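# Sort top-heavy tins into the crate, keep others upright

## Task

Four tins that look identical sit on the tip-test stand, and some of them are top-heavy. Every top-heavy tin must end up in the grey crate. Every other tin must stay standing upright on the stand, in front of the low stop bar. Anything the robot is still holding in place at the end does not count. Finish with both grippers open and the arms moved away.

## Robot and tools

Robot: two xArm6-style arms with parallel grippers, named left_arm and right_arm. Bases in the scene frame: left_arm at (+0.043, +0.338, 0) m, quat_wxyz (+0.998, 0, 0, +0.057); right_arm at (+0.009, -0.272, 0) m, quat_wxyz (+0.999, 0, 0, +0.034). The scene frame has its origin on the table top midway between the arms, +z up, +x out over the table, and left_arm on the +y side. The arm names do not indicate sides of any image.

Joint order, used in every row and every per-joint list: shoulder (joint2), elbow (joint3), waist (joint1), forearm roll (joint4), wrist pitch (joint5), wrist roll (joint6). Stated ranges in rad: waist -6.283..6.283, shoulder -2.059..2.094, elbow -3.927..0.192, forearm roll -6.283..6.283, wrist pitch -1.693..3.142, wrist roll -6.283..6.283. True ends may sit 0.010 rad either way. Load limits (N m): waist 47, shoulder 47, elbow 28.2, forearm roll 28.2, wrist pitch 18.8, wrist roll 18.8; a carried object adds to them.

A row is always 14 numbers in [-1, 1], even when one arm stays still: left_arm's six joint values then its opening, then right_arm's six joint values then its opening. Joint values are offsets, scaled so 1.0 equals 2.036 rad. Opening is absolute: +1 fully open, -1 closed.

execute_actions(actions): a list of actions run in order. Each action is a table of 1 to 15 rows; each row lasts one 1/30 s step, and if fewer than 15 rows are given the last one is repeated to fill 15 steps. Joint offsets in every row count from the angles at that action's start, not from the previous row; for the first action they count from the last reported angles. An action asking a joint to go more than 0.010 rad beyond its range is refused for both arms; if the first action is refused or any action is malformed, the call does nothing. An empty list just returns state and images.

move(target, speed, blocking): target is one 14-number row whose joint offsets count from the Joint positions in the most recent result that shows them (not from where the arm is when the move begins). All joints follow paths that finish together, so grippers trace curves; duration 0.5 to 10 s, cut off at 10 s. speed (rad/s, 0.01 to 2, default 0.5) caps the joint with the longest path. Paths ignore obstacles and the other arm; faster moves and targets deeper past contact press harder. Finger openings are sent at the start. The extra line "move:" reports the ending (done, off_target, moving, held, fault), limits=held or limits=none, and each arm's joint farthest from target. With blocking=false you get a result after 0.5 s; until a result shows the move ended, other moves and execute_actions are refused, so use wait or stop.

wait(seconds): 0 to 10 s, arms hold their last command; returns early if a running move ends. stop(): brakes a running move (needs room; fingers keep moving). zoom_image(camera, region): camera one of cam_high, cam_low, cam_left_wrist, cam_right_wrist; region [x0, y0, x1, y1] in pixels, at most 504 by 504, from the latest image. read_manual(section) only returns licence text. finished_scene(scene) ends the current scene by its number, irreversibly, and reports success.

Results: per arm, end_effector_position (m) and end_effector_quat_wxyz plus velocities, in the scene frame; the printed position can be off, more when reaching far. end_effector_position is the pinch point between closed pads, about 2 cm behind the fingertips; closing pushes the tips about 10 mm further along gripper +z. Fingers point along gripper +z and close along its y. Joint positions and velocities list each arm's joints in the order above plus the pad gap in m (0.084 fully open). Joint targets shows what the joints are currently driven toward. grip_measured is the measured opening on the command scale. "joint sent to its limit" means a joint was clipped at its end. "joint command not followed" means a clearance check altered targets. Torque readings include offsets and noise.

Motion limits: joint targets move at most 3.14 rad/s, stay within 0.623 rad of the measured angle, and are scaled back if they would shift the gripper over 70 mm in one step, so large changes need several actions; an unfinished motion may need recommanding.

Gripping: to hold, command an opening well below grip_measured; lower squeezes harder (about 24 N per pad max). Fast closing can overshoot. Occasional tugs on held parts or pushes on loose objects happen.

Cameras: four 896x504 images per result, in the order cam_high, cam_low, cam_left_wrist, cam_right_wrist; calibrations are given as pinhole+radial with T_world_to_cam and may be slightly off.

Avoid: dropping or knocking anything off the table, slamming or hard pushes, arms hitting each other, torque faults (the arm backs off, halts 10 s and skips the rest of the call), and long holds of heavy loads (MOTOR HOT from 65 °C, brakes set at 80 °C). Time the robot spends moving matters, and smooth, low-effort motion is preferred. The simulation runs while you think, holding the last command.

Each tool is called as a command line: name --argument value for each argument, lists and objects as JSON in quotes; but a table of rows of numbers goes row by row, as --pt "numbers of a row", without its own name.

## Session

execute_actions --actions '[]'

Scene clock: 0.00 s.
left_arm: end_effector_position=(-0.0483, +0.6404, +0.3140) grip_measured=+1.00 end_effector_quat_wxyz=(-0.388, -0.218, +0.818, +0.364) end_effector_velocity=(-0.000, -0.000, -0.000) end_effector_angular_velocity=(+0.000, +0.000, -0.000) | right_arm: end_effector_position=(-0.0967, -0.7388, +0.2785) grip_measured=+1.00 end_effector_quat_wxyz=(-0.415, +0.630, +0.655, +0.048) end_effector_velocity=(-0.000, +0.000, +0.000) end_effector_angular_velocity=(+0.000, -0.001, -0.000)
Joint names: [shoulder, elbow, waist, forearm roll, wrist pitch, wrist roll]
Joint positions: left_arm=[-0.948 -0.301  1.004  1.153  1.397 -2.86   0.084] | right_arm=[ 0.591 -1.974 -1.584 -0.537  2.07   3.068  0.084]
Joint velocities: left_arm=[-0.001  0.    -0.     0.     0.    -0.    -0.   ] | right_arm=[-0.001  0.001 -0.001  0.    -0.    -0.001  0.   ]
Joint torques (N m, as the arm reports them, + toward a larger angle): no reading
Joint targets: left_arm=[-0.948 -0.301 1.004 1.153 1.397 -2.860] | right_arm=[0.591 -1.974 -1.584 -0.537 2.070 3.068]

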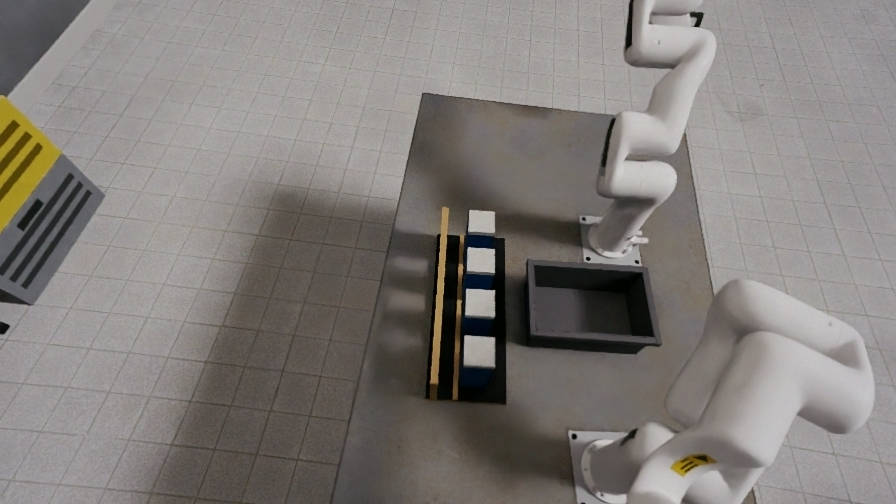

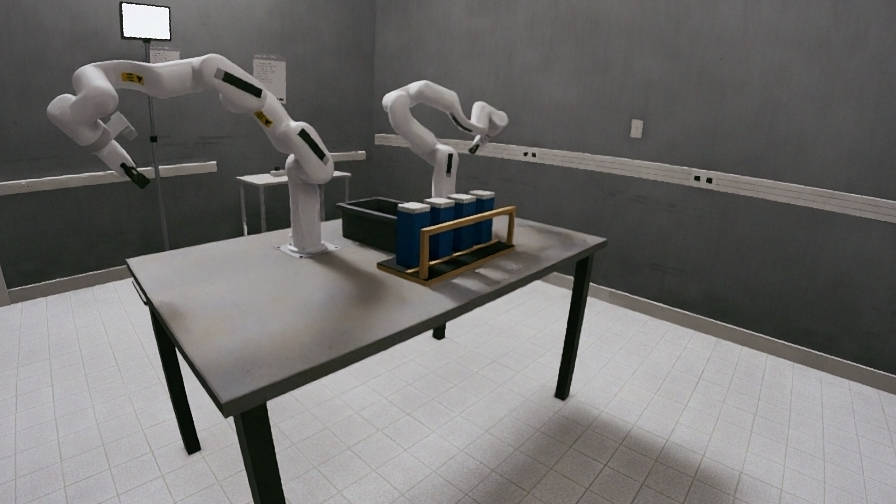

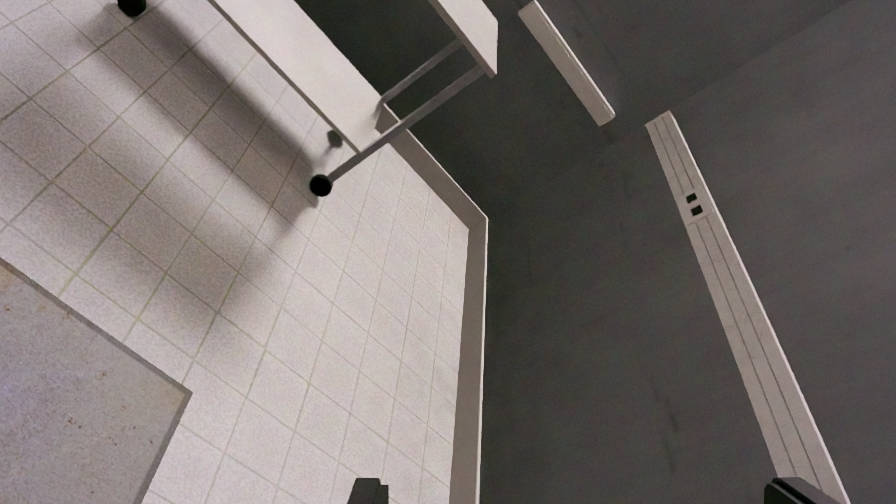

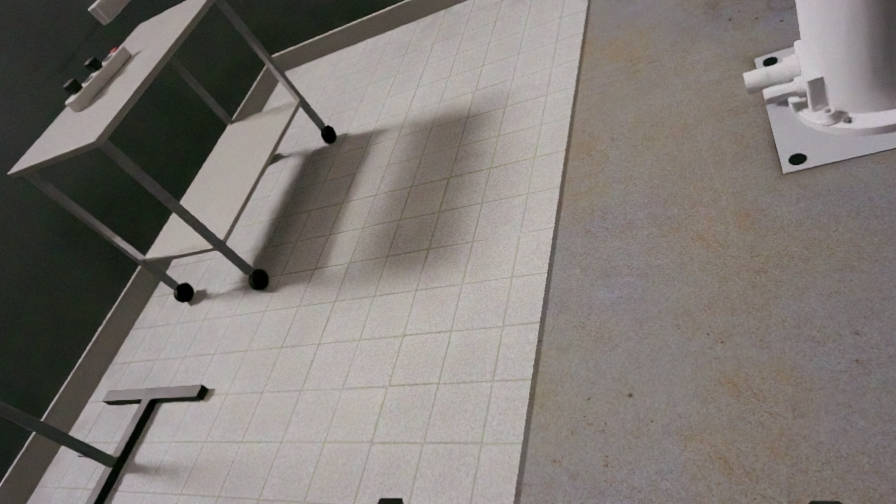

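zoom_image --camera "cam_high" --region '[400, 190, 680, 420]'

zoom_image --camera "cam_low" --region '[330, 170, 530, 300]'

Region (400, 190, 680, 420) of cam_high's 896x504 image, scaled by 1.800, with more detail than that image has; it fills the top 414 rows of this view, and the rest is white.

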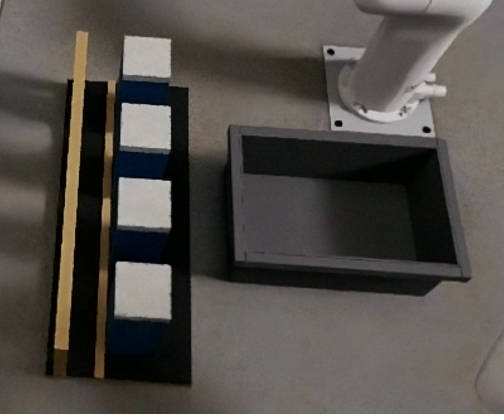

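Region (330, 170, 530, 300) of cam_low's 896x504 image, scaled by 2.520, with more detail than that image has; it fills the top 328 rows of this view, and the rest is white.

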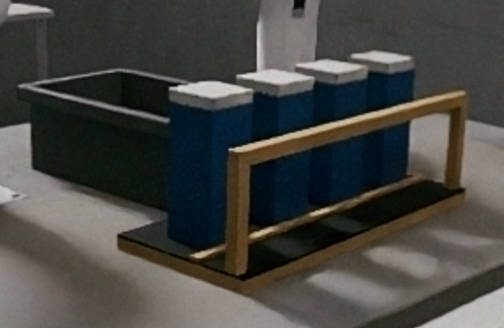

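move --target '[0.3216,-0.2813,-0.9420,-0.5663,-0.1130,0.9641,-1,-0.5145,0.6081,0.9048,0.2638,-0.4309,0.1488,-1]' --speed 1.0

Scene clock: 12.70 s.
left_arm: end_effector_position=(+0.3154, +0.0585, +0.2402) grip_measured=-1.00 end_effector_quat_wxyz=(+0.000, +0.999, +0.049, -0.000) end_effector_velocity=(-0.000, -0.001, -0.000) end_effector_angular_velocity=(+0.000, +0.001, -0.002) | right_arm: end_effector_position=(+0.3360, -0.1616, +0.2398) grip_measured=-1.00 end_effector_quat_wxyz=(-0.001, -0.049, +0.999, -0.000) end_effector_velocity=(-0.000, +0.001, +0.000) end_effector_angular_velocity=(+0.002, -0.002, +0.002)
Joint names: [shoulder, elbow, waist, forearm roll, wrist pitch, wrist roll]
Joint positions: left_arm=[-0.293 -0.874 -0.913 -0.     1.167 -0.898  0.   ] | right_arm=[-0.456 -0.736  0.258 -0.     1.193  3.371  0.   ]
Joint velocities: left_arm=[ 0.002 -0.001 -0.002 -0.001 -0.     0.001  0.   ] | right_arm=[-0.002  0.002  0.001  0.001 -0.002 -0.001  0.   ]
Joint torques (N m, as the arm reports them, + toward a larger angle): left_arm=[-12.81 -12.12  -1.61  -0.6   -2.01  -0.87] | right_arm=[-16.44 -13.87  -2.2   -0.57  -1.3    0.49]
Joint targets: left_arm=[-0.293 -0.874 -0.914 -0.000 1.167 -0.898] | right_arm=[-0.456 -0.736 0.258 -0.000 1.193 3.371]
move: done; limits=none; left_arm: farthest joint: the waist, 0.000 radians from its target (1.917 radians at the start); right_arm: farthest joint: the wrist pitch, 0.001 radians from its target (0.878 radians at the start)
camera_calibration (this result's frames):
cam_left_wrist: T_world_to_cam=[[0.123099, -0.99232, 0.0121127, 0.0414012], [-0.992369, -0.122999, 0.00867465, 0.383501], [-0.00711818, -0.0130881, -0.999889, 0.377137], [0, 0, 0, 1]] pos_world=[0.378162, 0.0931895, 0.373267]
cam_right_wrist: T_world_to_cam=[[-0.0786428, 0.996896, -0.00361164, 0.220652], [0.996896, 0.0786284, -0.00396353, -0.254444], [-0.00366725, -0.00391213, -0.999986, 0.372318], [0, 0, 0, 1]] pos_world=[0.272372, -0.198504, 0.372101]

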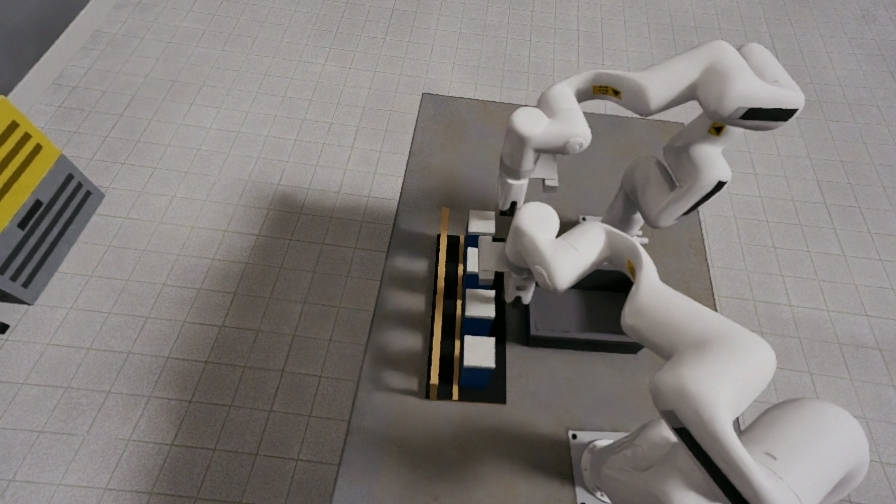

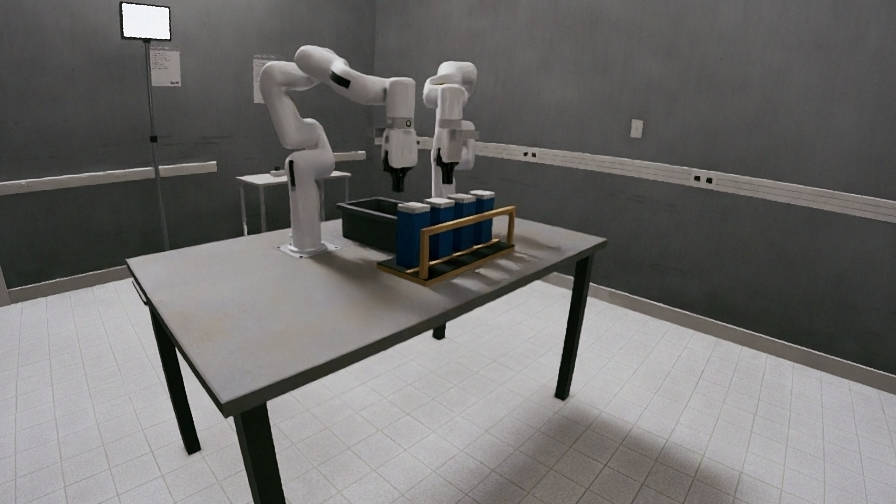

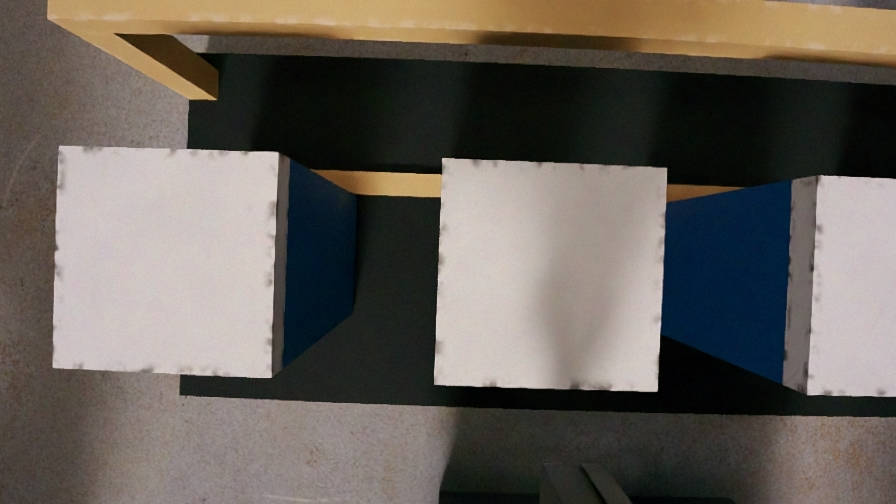

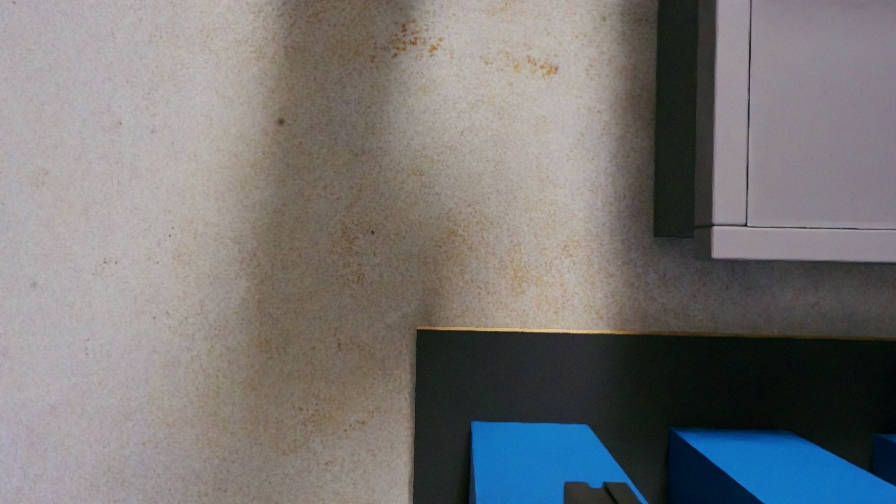

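move --target '[0.0450,0.0684,0,0,-0.1134,0,-1,0.0388,0.0800,0.0193,0,-0.1193,0.0192,-1]' --speed 0.5

Scene clock: 16.87 s.
left_arm: end_effector_position=(+0.3174, +0.0564, +0.1647) grip_measured=-1.00 end_effector_quat_wxyz=(+0.000, +0.999, +0.049, +0.000) end_effector_velocity=(-0.000, +0.000, -0.002) end_effector_angular_velocity=(+0.002, +0.001, +0.000) | right_arm: end_effector_position=(+0.3309, -0.1491, +0.1639) grip_measured=-1.00 end_effector_quat_wxyz=(+0.000, -0.049, +0.999, -0.000) end_effector_velocity=(-0.001, -0.000, -0.002) end_effector_angular_velocity=(-0.002, +0.004, +0.002)
Joint names: [shoulder, elbow, waist, forearm roll, wrist pitch, wrist roll]
Joint positions: left_arm=[-0.202 -0.735 -0.913 -0.     0.937 -0.898  0.   ] | right_arm=[-0.377 -0.574  0.297 -0.     0.951  3.41   0.   ]
Joint velocities: left_arm=[ 0.002  0.002  0.     0.    -0.002 -0.     0.   ] | right_arm=[ 0.003  0.003  0.001 -0.001 -0.001 -0.     0.   ]
Joint torques (N m, as the arm reports them, + toward a larger angle): left_arm=[-13.88 -11.65  -1.48  -0.57  -2.11  -0.81] | right_arm=[-17.45 -13.3   -2.22  -0.63  -1.26   0.4 ]
Joint targets: left_arm=[-0.202 -0.735 -0.913 -0.000 0.937 -0.898] | right_arm=[-0.377 -0.573 0.297 -0.000 0.951 3.410]
move: done; limits=none; left_arm: farthest joint: the shoulder, 0.001 radians from its target (0.092 radians at the start); right_arm: farthest joint: the elbow, 0.001 radians from its target (0.163 radians at the start)
camera_calibration (this result's frames):
cam_left_wrist: T_world_to_cam=[[0.12311, -0.992314, 0.0125005, 0.0398807], [-0.99237, -0.123012, 0.00837277, 0.386003], [-0.00677072, -0.0134359, -0.999887, 0.301578], [0, 0, 0, 1]] pos_world=[0.380189, 0.091109, 0.297813]
cam_right_wrist: T_world_to_cam=[[-0.0788286, 0.996883, -0.00322951, 0.207462], [0.996886, 0.0788206, -0.00254382, -0.250863], [-0.00228134, -0.00341997, -0.999992, 0.296017], [0, 0, 0, 1]] pos_world=[0.267111, -0.18603, 0.296046]

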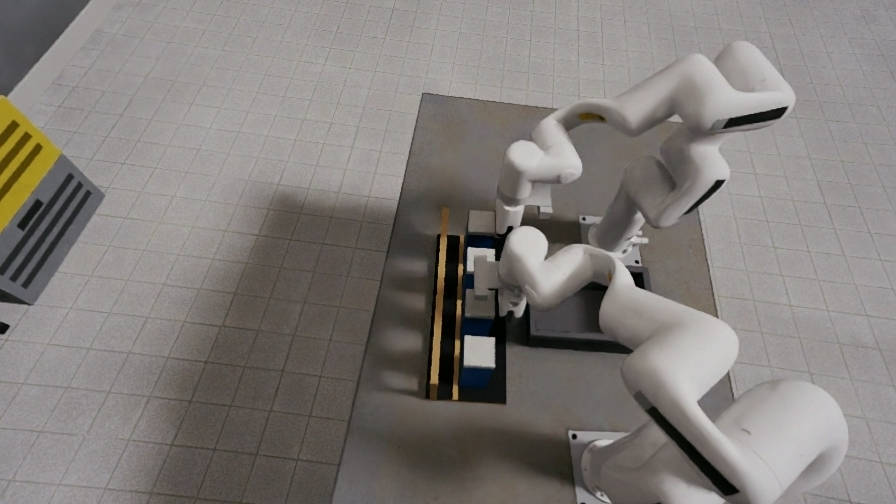

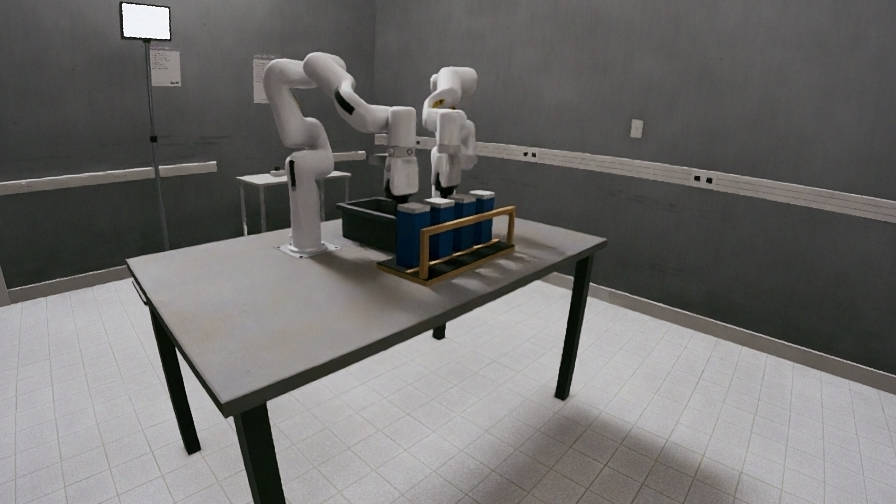

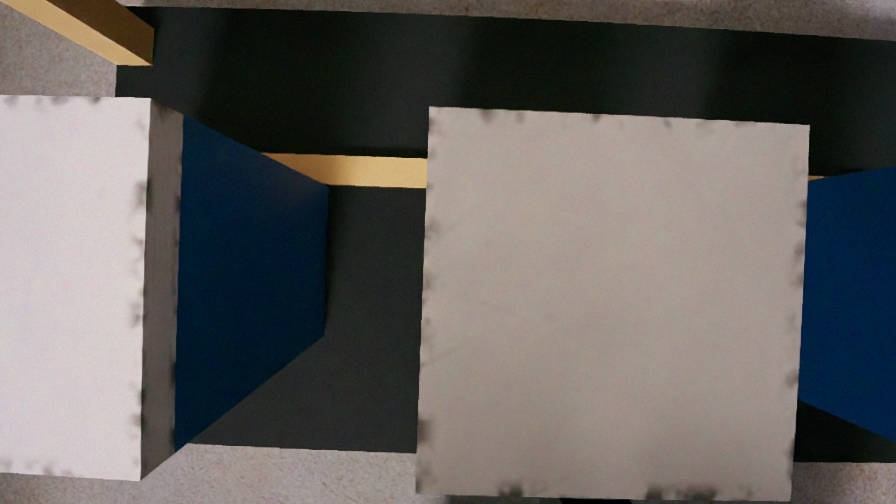

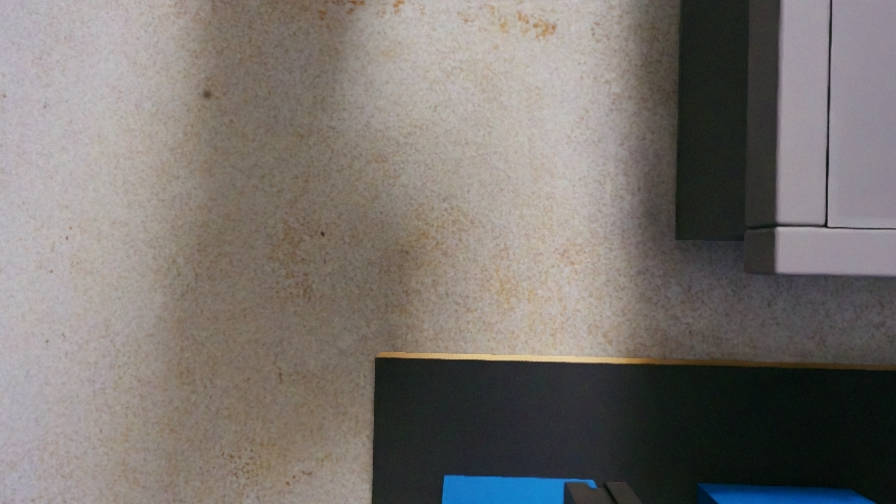

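move --target '[0.0583,-0.0633,0.0456,0,0.0051,0.0463,-1,0.0932,-0.0915,-0.0173,0,-0.0017,-0.0175,-1]' --speed 0.1

Scene clock: 19.73 s.
left_arm: end_effector_position=(+0.3694, +0.0598, +0.1665) grip_measured=-1.00 end_effector_quat_wxyz=(+0.000, +0.999, +0.049, +0.000) end_effector_velocity=(+0.001, -0.000, +0.000) end_effector_angular_velocity=(-0.000, -0.001, -0.001) | right_arm: end_effector_position=(+0.3862, -0.1429, +0.1681) grip_measured=-1.00 end_effector_quat_wxyz=(+0.000, -0.049, +0.999, -0.000) end_effector_velocity=(+0.001, -0.000, +0.000) end_effector_angular_velocity=(+0.000, -0.001, -0.001)
Joint names: [shoulder, elbow, waist, forearm roll, wrist pitch, wrist roll]
Joint positions: left_arm=[-0.084 -0.864 -0.821 -0.     0.947 -0.804  0.   ] | right_arm=[-0.188 -0.76   0.262 -0.     0.947  3.375  0.   ]
Joint velocities: left_arm=[ 0.001 -0.003  0.001  0.     0.001  0.001  0.   ] | right_arm=[ 0.003 -0.003 -0.002 -0.    -0.    -0.001  0.   ]
Joint torques (N m, as the arm reports them, + toward a larger angle): left_arm=[-16.07 -11.56  -1.77  -0.52  -1.95  -0.86] | right_arm=[-22.36 -13.3   -2.11  -0.63  -1.26   0.46]
Joint targets: left_arm=[-0.083 -0.864 -0.821 -0.000 0.947 -0.804] | right_arm=[-0.188 -0.760 0.262 -0.000 0.947 3.375]
move: done; limits=none; left_arm: farthest joint: the waist, 0.001 radians from its target (0.093 radians at the start); right_arm: farthest joint: the shoulder, 0.001 radians from its target (0.190 radians at the start)
camera_calibration (this result's frames):
cam_left_wrist: T_world_to_cam=[[0.121647, -0.992497, 0.0123303, 0.0374809], [-0.992549, -0.121548, 0.0084741, 0.437967], [-0.00691179, -0.0132693, -0.999888, 0.303812], [0, 0, 0, 1]] pos_world=[0.432244, 0.0944651, 0.299605]
cam_right_wrist: T_world_to_cam=[[-0.0792507, 0.996849, -0.00323141, 0.205861], [0.996852, 0.0792428, -0.00250565, -0.306337], [-0.00224169, -0.00341982, -0.999992, 0.300335], [0, 0, 0, 1]] pos_world=[0.32236, -0.17991, 0.300231]

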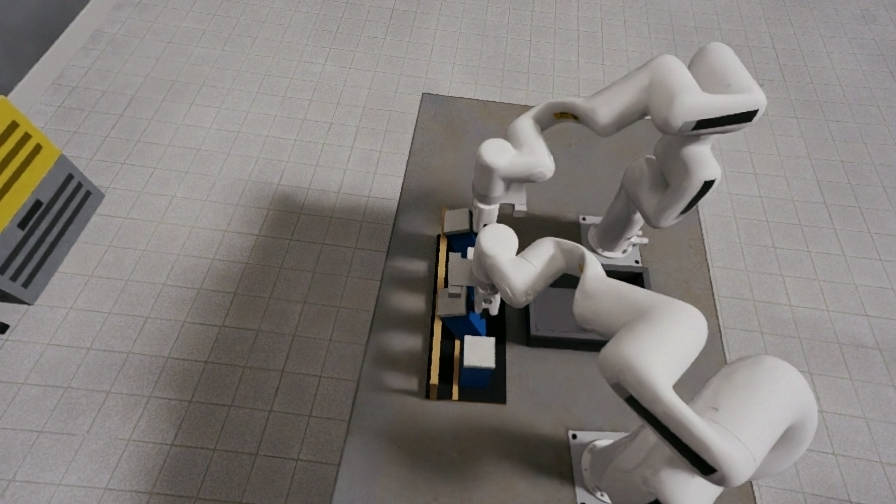

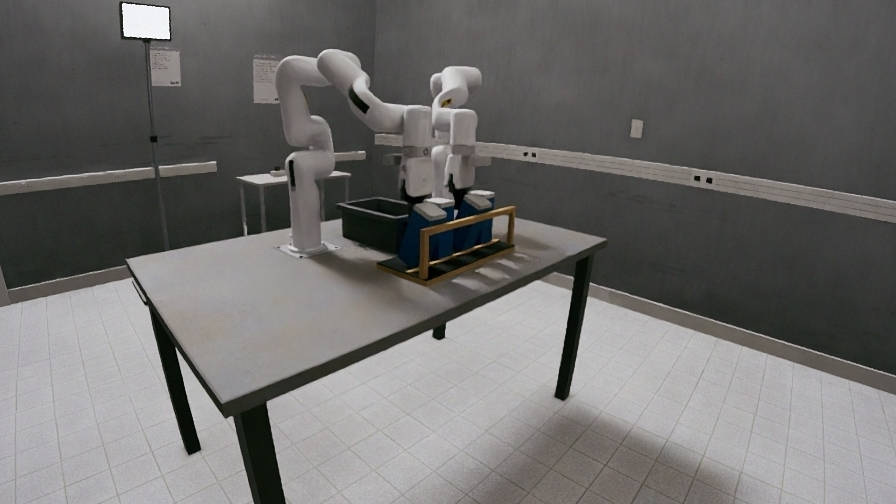

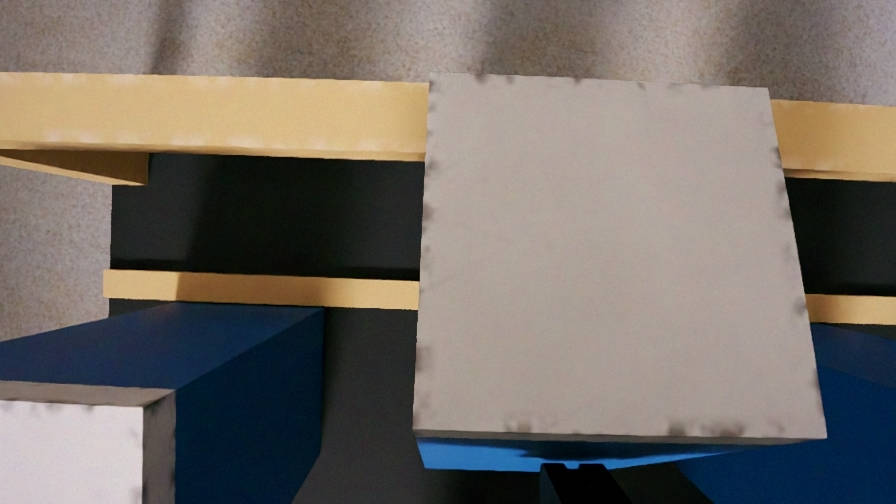

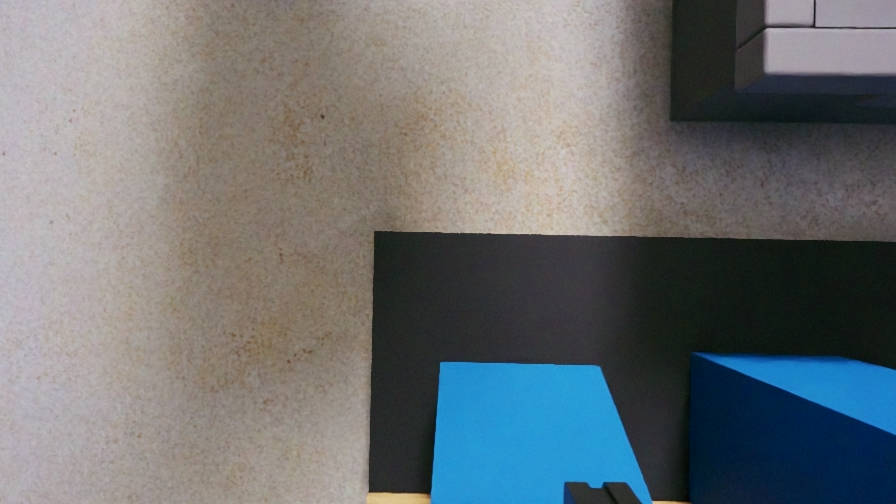

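move --target '[-0.0583,0.0633,-0.0456,0,-0.0051,-0.0463,-1,-0.0932,0.0915,0.0173,0,0.0017,0.0175,-1]' --speed 0.12

Scene clock: 22.03 s.
left_arm: end_effector_position=(+0.3174, +0.0564, +0.1647) grip_measured=-1.00 end_effector_quat_wxyz=(+0.000, +0.999, +0.049, +0.000) end_effector_velocity=(-0.001, +0.000, +0.000) end_effector_angular_velocity=(-0.000, +0.000, +0.000) | right_arm: end_effector_position=(+0.3309, -0.1491, +0.1639) grip_measured=-1.00 end_effector_quat_wxyz=(+0.000, -0.049, +0.999, -0.000) end_effector_velocity=(-0.001, +0.000, -0.000) end_effector_angular_velocity=(-0.000, -0.000, +0.000)
Joint names: [shoulder, elbow, waist, forearm roll, wrist pitch, wrist roll]
Joint positions: left_arm=[-0.202 -0.735 -0.913 -0.     0.937 -0.898  0.   ] | right_arm=[-0.377 -0.574  0.297 -0.     0.951  3.41   0.   ]
Joint velocities: left_arm=[-0.002  0.002 -0.001 -0.     0.    -0.001  0.   ] | right_arm=[-0.002  0.002  0.001 -0.001 -0.     0.001  0.   ]
Joint torques (N m, as the arm reports them, + toward a larger angle): left_arm=[-13.68 -11.59  -1.61  -0.37  -2.03  -0.93] | right_arm=[-17.55 -13.19  -2.27  -0.54  -1.26   0.45]
Joint targets: left_arm=[-0.202 -0.735 -0.914 -0.000 0.937 -0.898] | right_arm=[-0.378 -0.573 0.297 -0.000 0.951 3.410]
move: done; limits=none; left_arm: farthest joint: the shoulder, 0.001 radians from its target (0.119 radians at the start); right_arm: farthest joint: the waist, 0.000 radians from its target (0.035 radians at the start)
camera_calibration (this result's frames):
cam_left_wrist: T_world_to_cam=[[0.123115, -0.992314, 0.0125063, 0.039877], [-0.992369, -0.123017, 0.00836794, 0.385997], [-0.00676514, -0.0134411, -0.999887, 0.301577], [0, 0, 0, 1]] pos_world=[0.380182, 0.091108, 0.297815]
cam_right_wrist: T_world_to_cam=[[-0.0788231, 0.996883, -0.00321003, 0.207454], [0.996886, 0.0788154, -0.00246142, -0.250893], [-0.00220075, -0.00339405, -0.999992, 0.296018], [0, 0, 0, 1]] pos_world=[0.267115, -0.186028, 0.296064]

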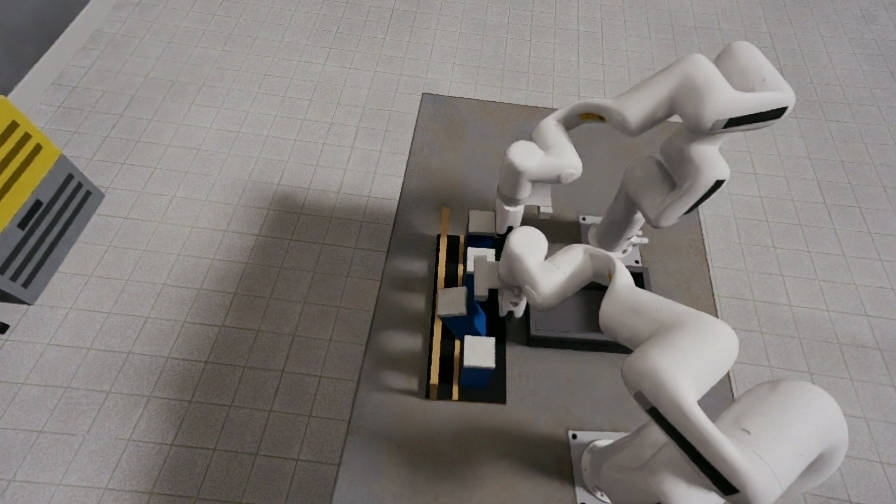

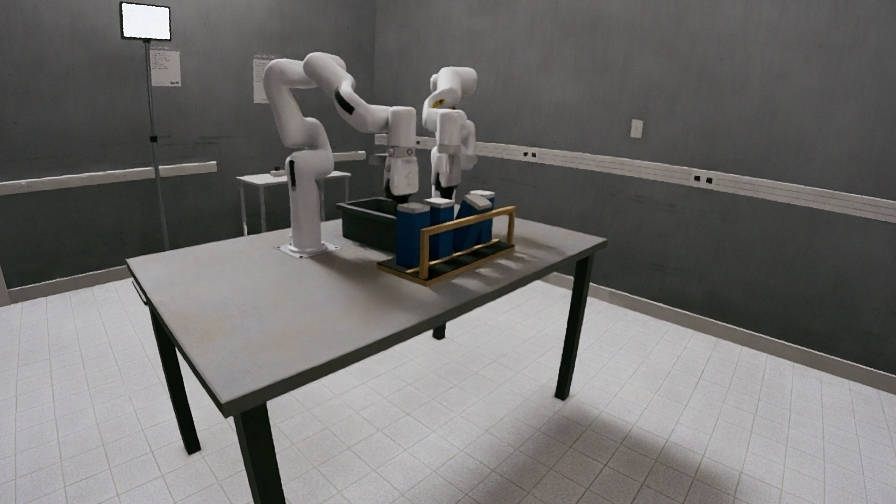

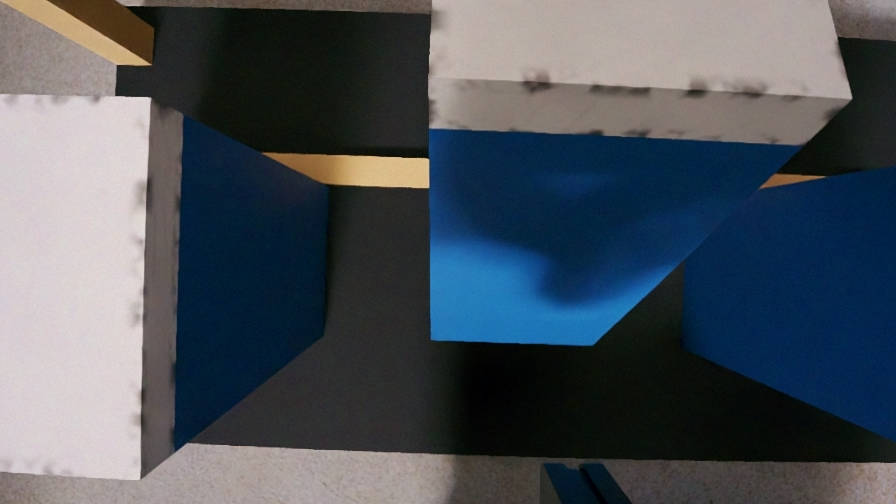

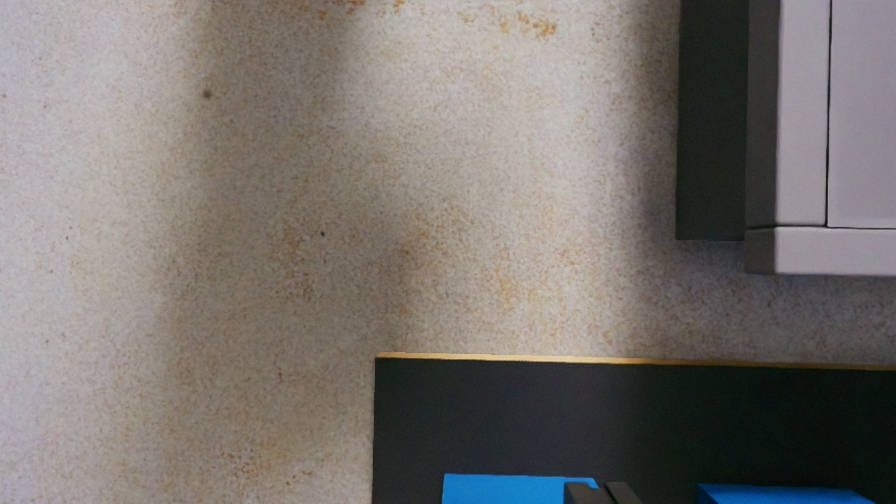

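move --target '[-0.1456,0.1238,0.1085,0,0.0218,0.1095,-1,0.0773,-0.0713,0.1358,0,-0.0060,0.1356,-1]' --speed 0.4

move --target '[0.0811,-0.0647,0.0447,0,-0.0164,0.0447,-1,0.0799,-0.0833,-0.0321,0,0.0034,-0.0321,-1]' --speed 0.1

Scene clock: 25.30 s.
left_arm: end_effector_position=(+0.3069, +0.1660, +0.1651) grip_measured=-1.00 end_effector_quat_wxyz=(+0.000, +0.999, +0.048, +0.000) end_effector_velocity=(-0.000, +0.001, -0.000) end_effector_angular_velocity=(+0.000, +0.000, -0.000) | right_arm: end_effector_position=(+0.3200, -0.0400, +0.1651) grip_measured=-1.00 end_effector_quat_wxyz=(+0.000, -0.049, +0.999, +0.000) end_effector_velocity=(-0.000, +0.001, -0.000) end_effector_angular_velocity=(-0.001, -0.000, +0.001)
Joint names: [shoulder, elbow, waist, forearm roll, wrist pitch, wrist roll]
Joint positions: left_arm=[-0.498 -0.483 -0.693 -0.     0.981 -0.675  0.   ] | right_arm=[-0.22  -0.719  0.573 -0.     0.939  3.686  0.   ]
Joint velocities: left_arm=[-0.003  0.003  0.002  0.     0.     0.002  0.   ] | right_arm=[ 0.002 -0.002  0.003 -0.001 -0.     0.002  0.   ]
Joint torques (N m, as the arm reports them, + toward a larger angle): left_arm=[ -8.55 -11.58  -1.98  -0.6   -2.17  -0.85] | right_arm=[-21.7  -13.2   -2.11  -0.62  -1.25   0.39]
Joint targets: left_arm=[-0.499 -0.483 -0.693 -0.000 0.981 -0.675] | right_arm=[-0.220 -0.719 0.573 -0.000 0.939 3.686]
move: done; limits=none; left_arm: farthest joint: the waist, 0.001 radians from its target (0.221 radians at the start); right_arm: farthest joint: the shoulder, 0.001 radians from its target (0.158 radians at the start)
camera_calibration (this result's frames):
cam_left_wrist: T_world_to_cam=[[0.12092, -0.992585, 0.0124148, 0.150721], [-0.992639, -0.120822, 0.00833411, 0.388739], [-0.00677233, -0.0133311, -0.999888, 0.303385], [0, 0, 0, 1]] pos_world=[0.369707, 0.200616, 0.29824]
cam_right_wrist: T_world_to_cam=[[-0.0789913, 0.99687, -0.00309866, 0.0978568], [0.996873, 0.0789838, -0.0024488, -0.248554], [-0.0021964, -0.00328241, -0.999992, 0.29756], [0, 0, 0, 1]] pos_world=[0.256161, -0.076942, 0.297253]

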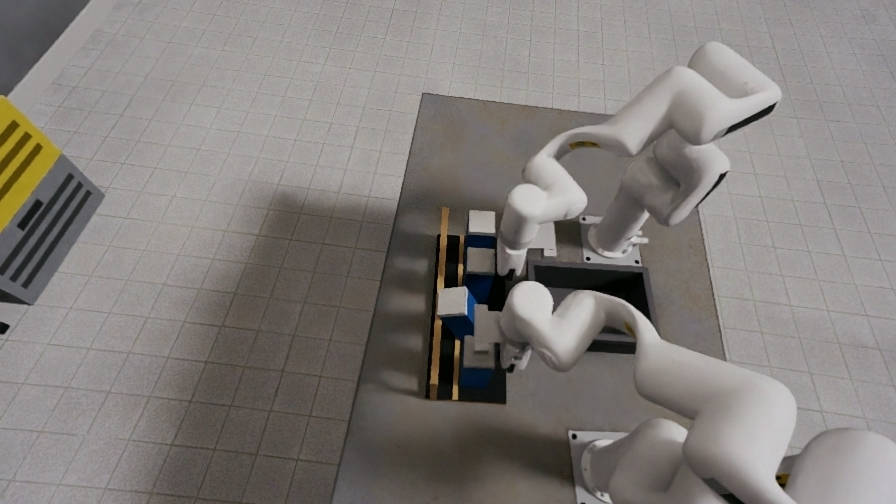

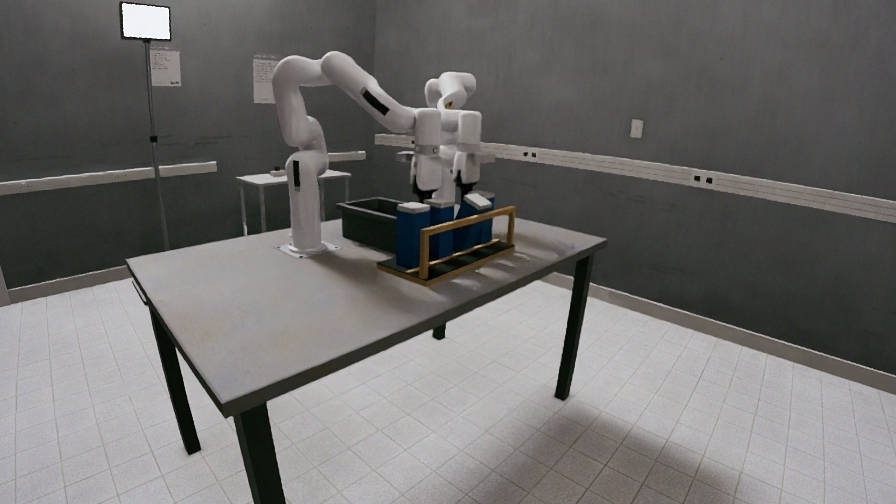

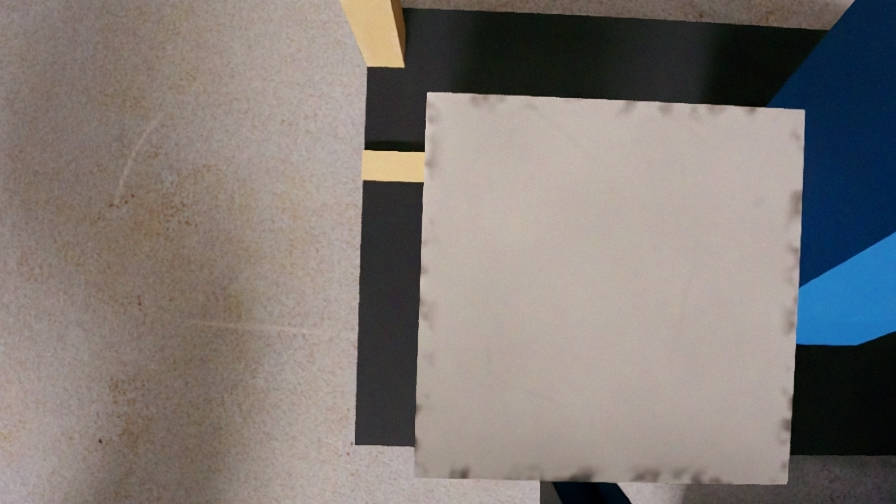

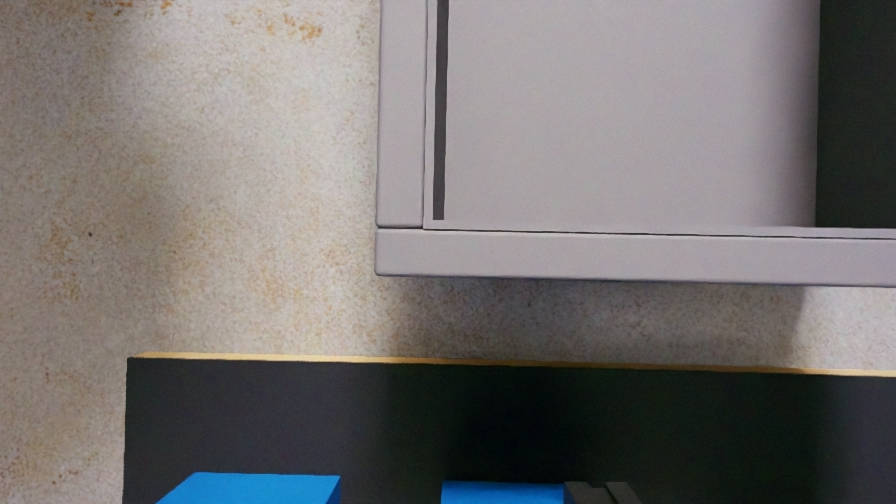

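Scene clock: 27.40 s.
left_arm: end_effector_position=(+0.3586, +0.1709, +0.1651) grip_measured=-1.00 end_effector_quat_wxyz=(+0.000, +0.999, +0.048, +0.000) end_effector_velocity=(+0.001, +0.000, -0.000) end_effector_angular_velocity=(-0.000, -0.000, -0.000) | right_arm: end_effector_position=(+0.3746, -0.0346, +0.1651) grip_measured=-1.00 end_effector_quat_wxyz=(+0.000, -0.049, +0.999, +0.000) end_effector_velocity=(+0.001, +0.000, +0.000) end_effector_angular_velocity=(+0.000, -0.000, -0.000)
Joint names: [shoulder, elbow, waist, forearm roll, wrist pitch, wrist roll]
Joint positions: left_arm=[-0.333 -0.615 -0.602 -0.     0.948 -0.584  0.   ] | right_arm=[-0.058 -0.888  0.508 -0.     0.945  3.621  0.   ]
Joint velocities: left_arm=[ 0.002 -0.001  0.001 -0.    -0.001  0.002  0.   ] | right_arm=[ 0.001 -0.002 -0.001  0.    -0.    -0.001  0.   ]
Joint torques (N m, as the arm reports them, + toward a larger angle): left_arm=[-11.33 -11.59  -1.47  -0.45  -2.16  -0.75] | right_arm=[-26.12 -13.23  -2.    -0.53  -1.19   0.48]
Joint targets: left_arm=[-0.333 -0.615 -0.602 -0.000 0.948 -0.584] | right_arm=[-0.058 -0.888 0.508 -0.000 0.945 3.621]
move: done; limits=none; left_arm: farthest joint: the waist, 0.000 radians from its target (0.091 radians at the start); right_arm: farthest joint: the shoulder, 0.001 radians from its target (0.163 radians at the start)
camera_calibration (this result's frames):
cam_left_wrist: T_world_to_cam=[[0.120879, -0.992589, 0.0124308, 0.149373], [-0.992645, -0.120783, 0.0082433, 0.440634], [-0.00668079, -0.0133358, -0.999889, 0.303794], [0, 0, 0, 1]] pos_world=[0.421366, 0.205538, 0.298271]
cam_right_wrist: T_world_to_cam=[[-0.0790335, 0.996867, -0.003114, 0.0968776], [0.99687, 0.0790261, -0.00242603, -0.303407], [-0.00217234, -0.00329599, -0.999992, 0.297733], [0, 0, 0, 1]] pos_world=[0.31076, -0.0716157, 0.297296]

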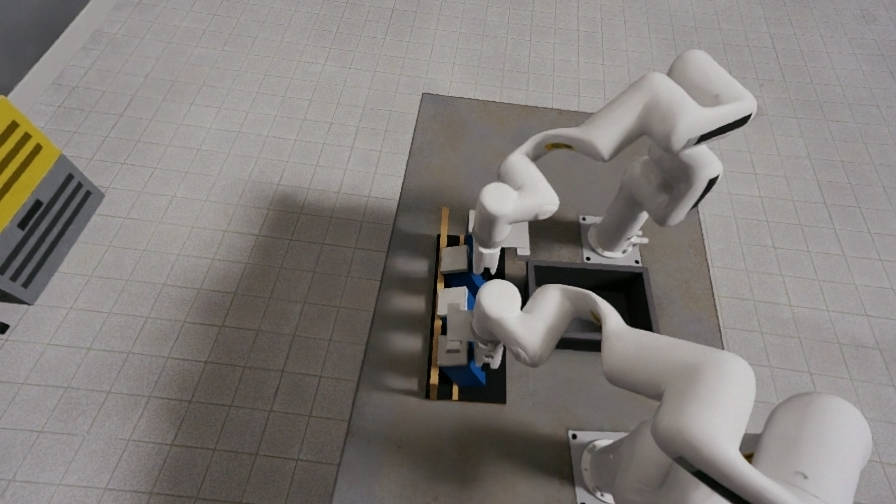

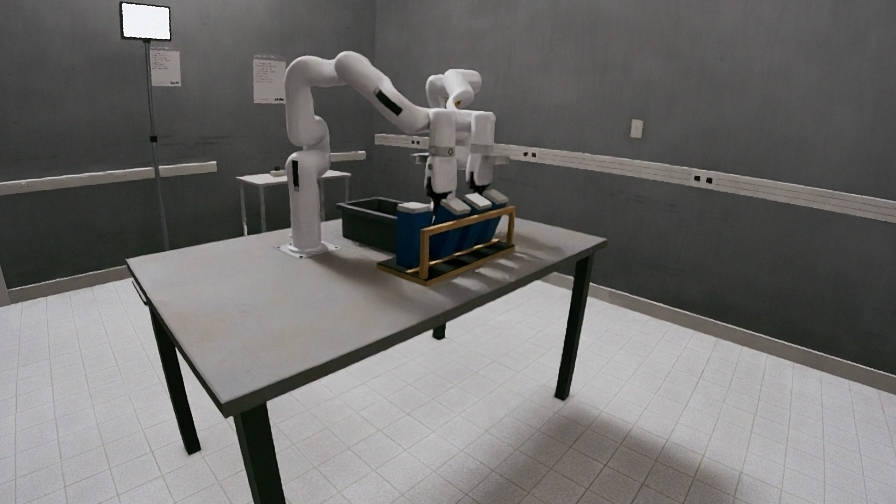

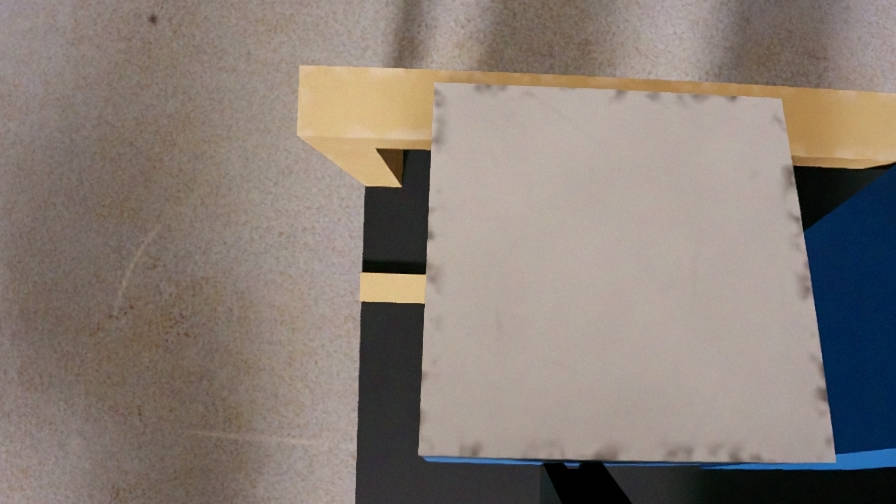

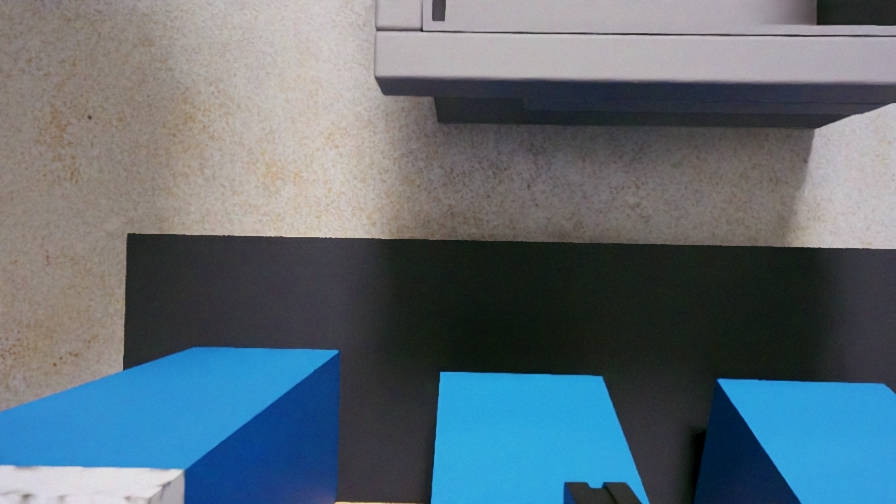

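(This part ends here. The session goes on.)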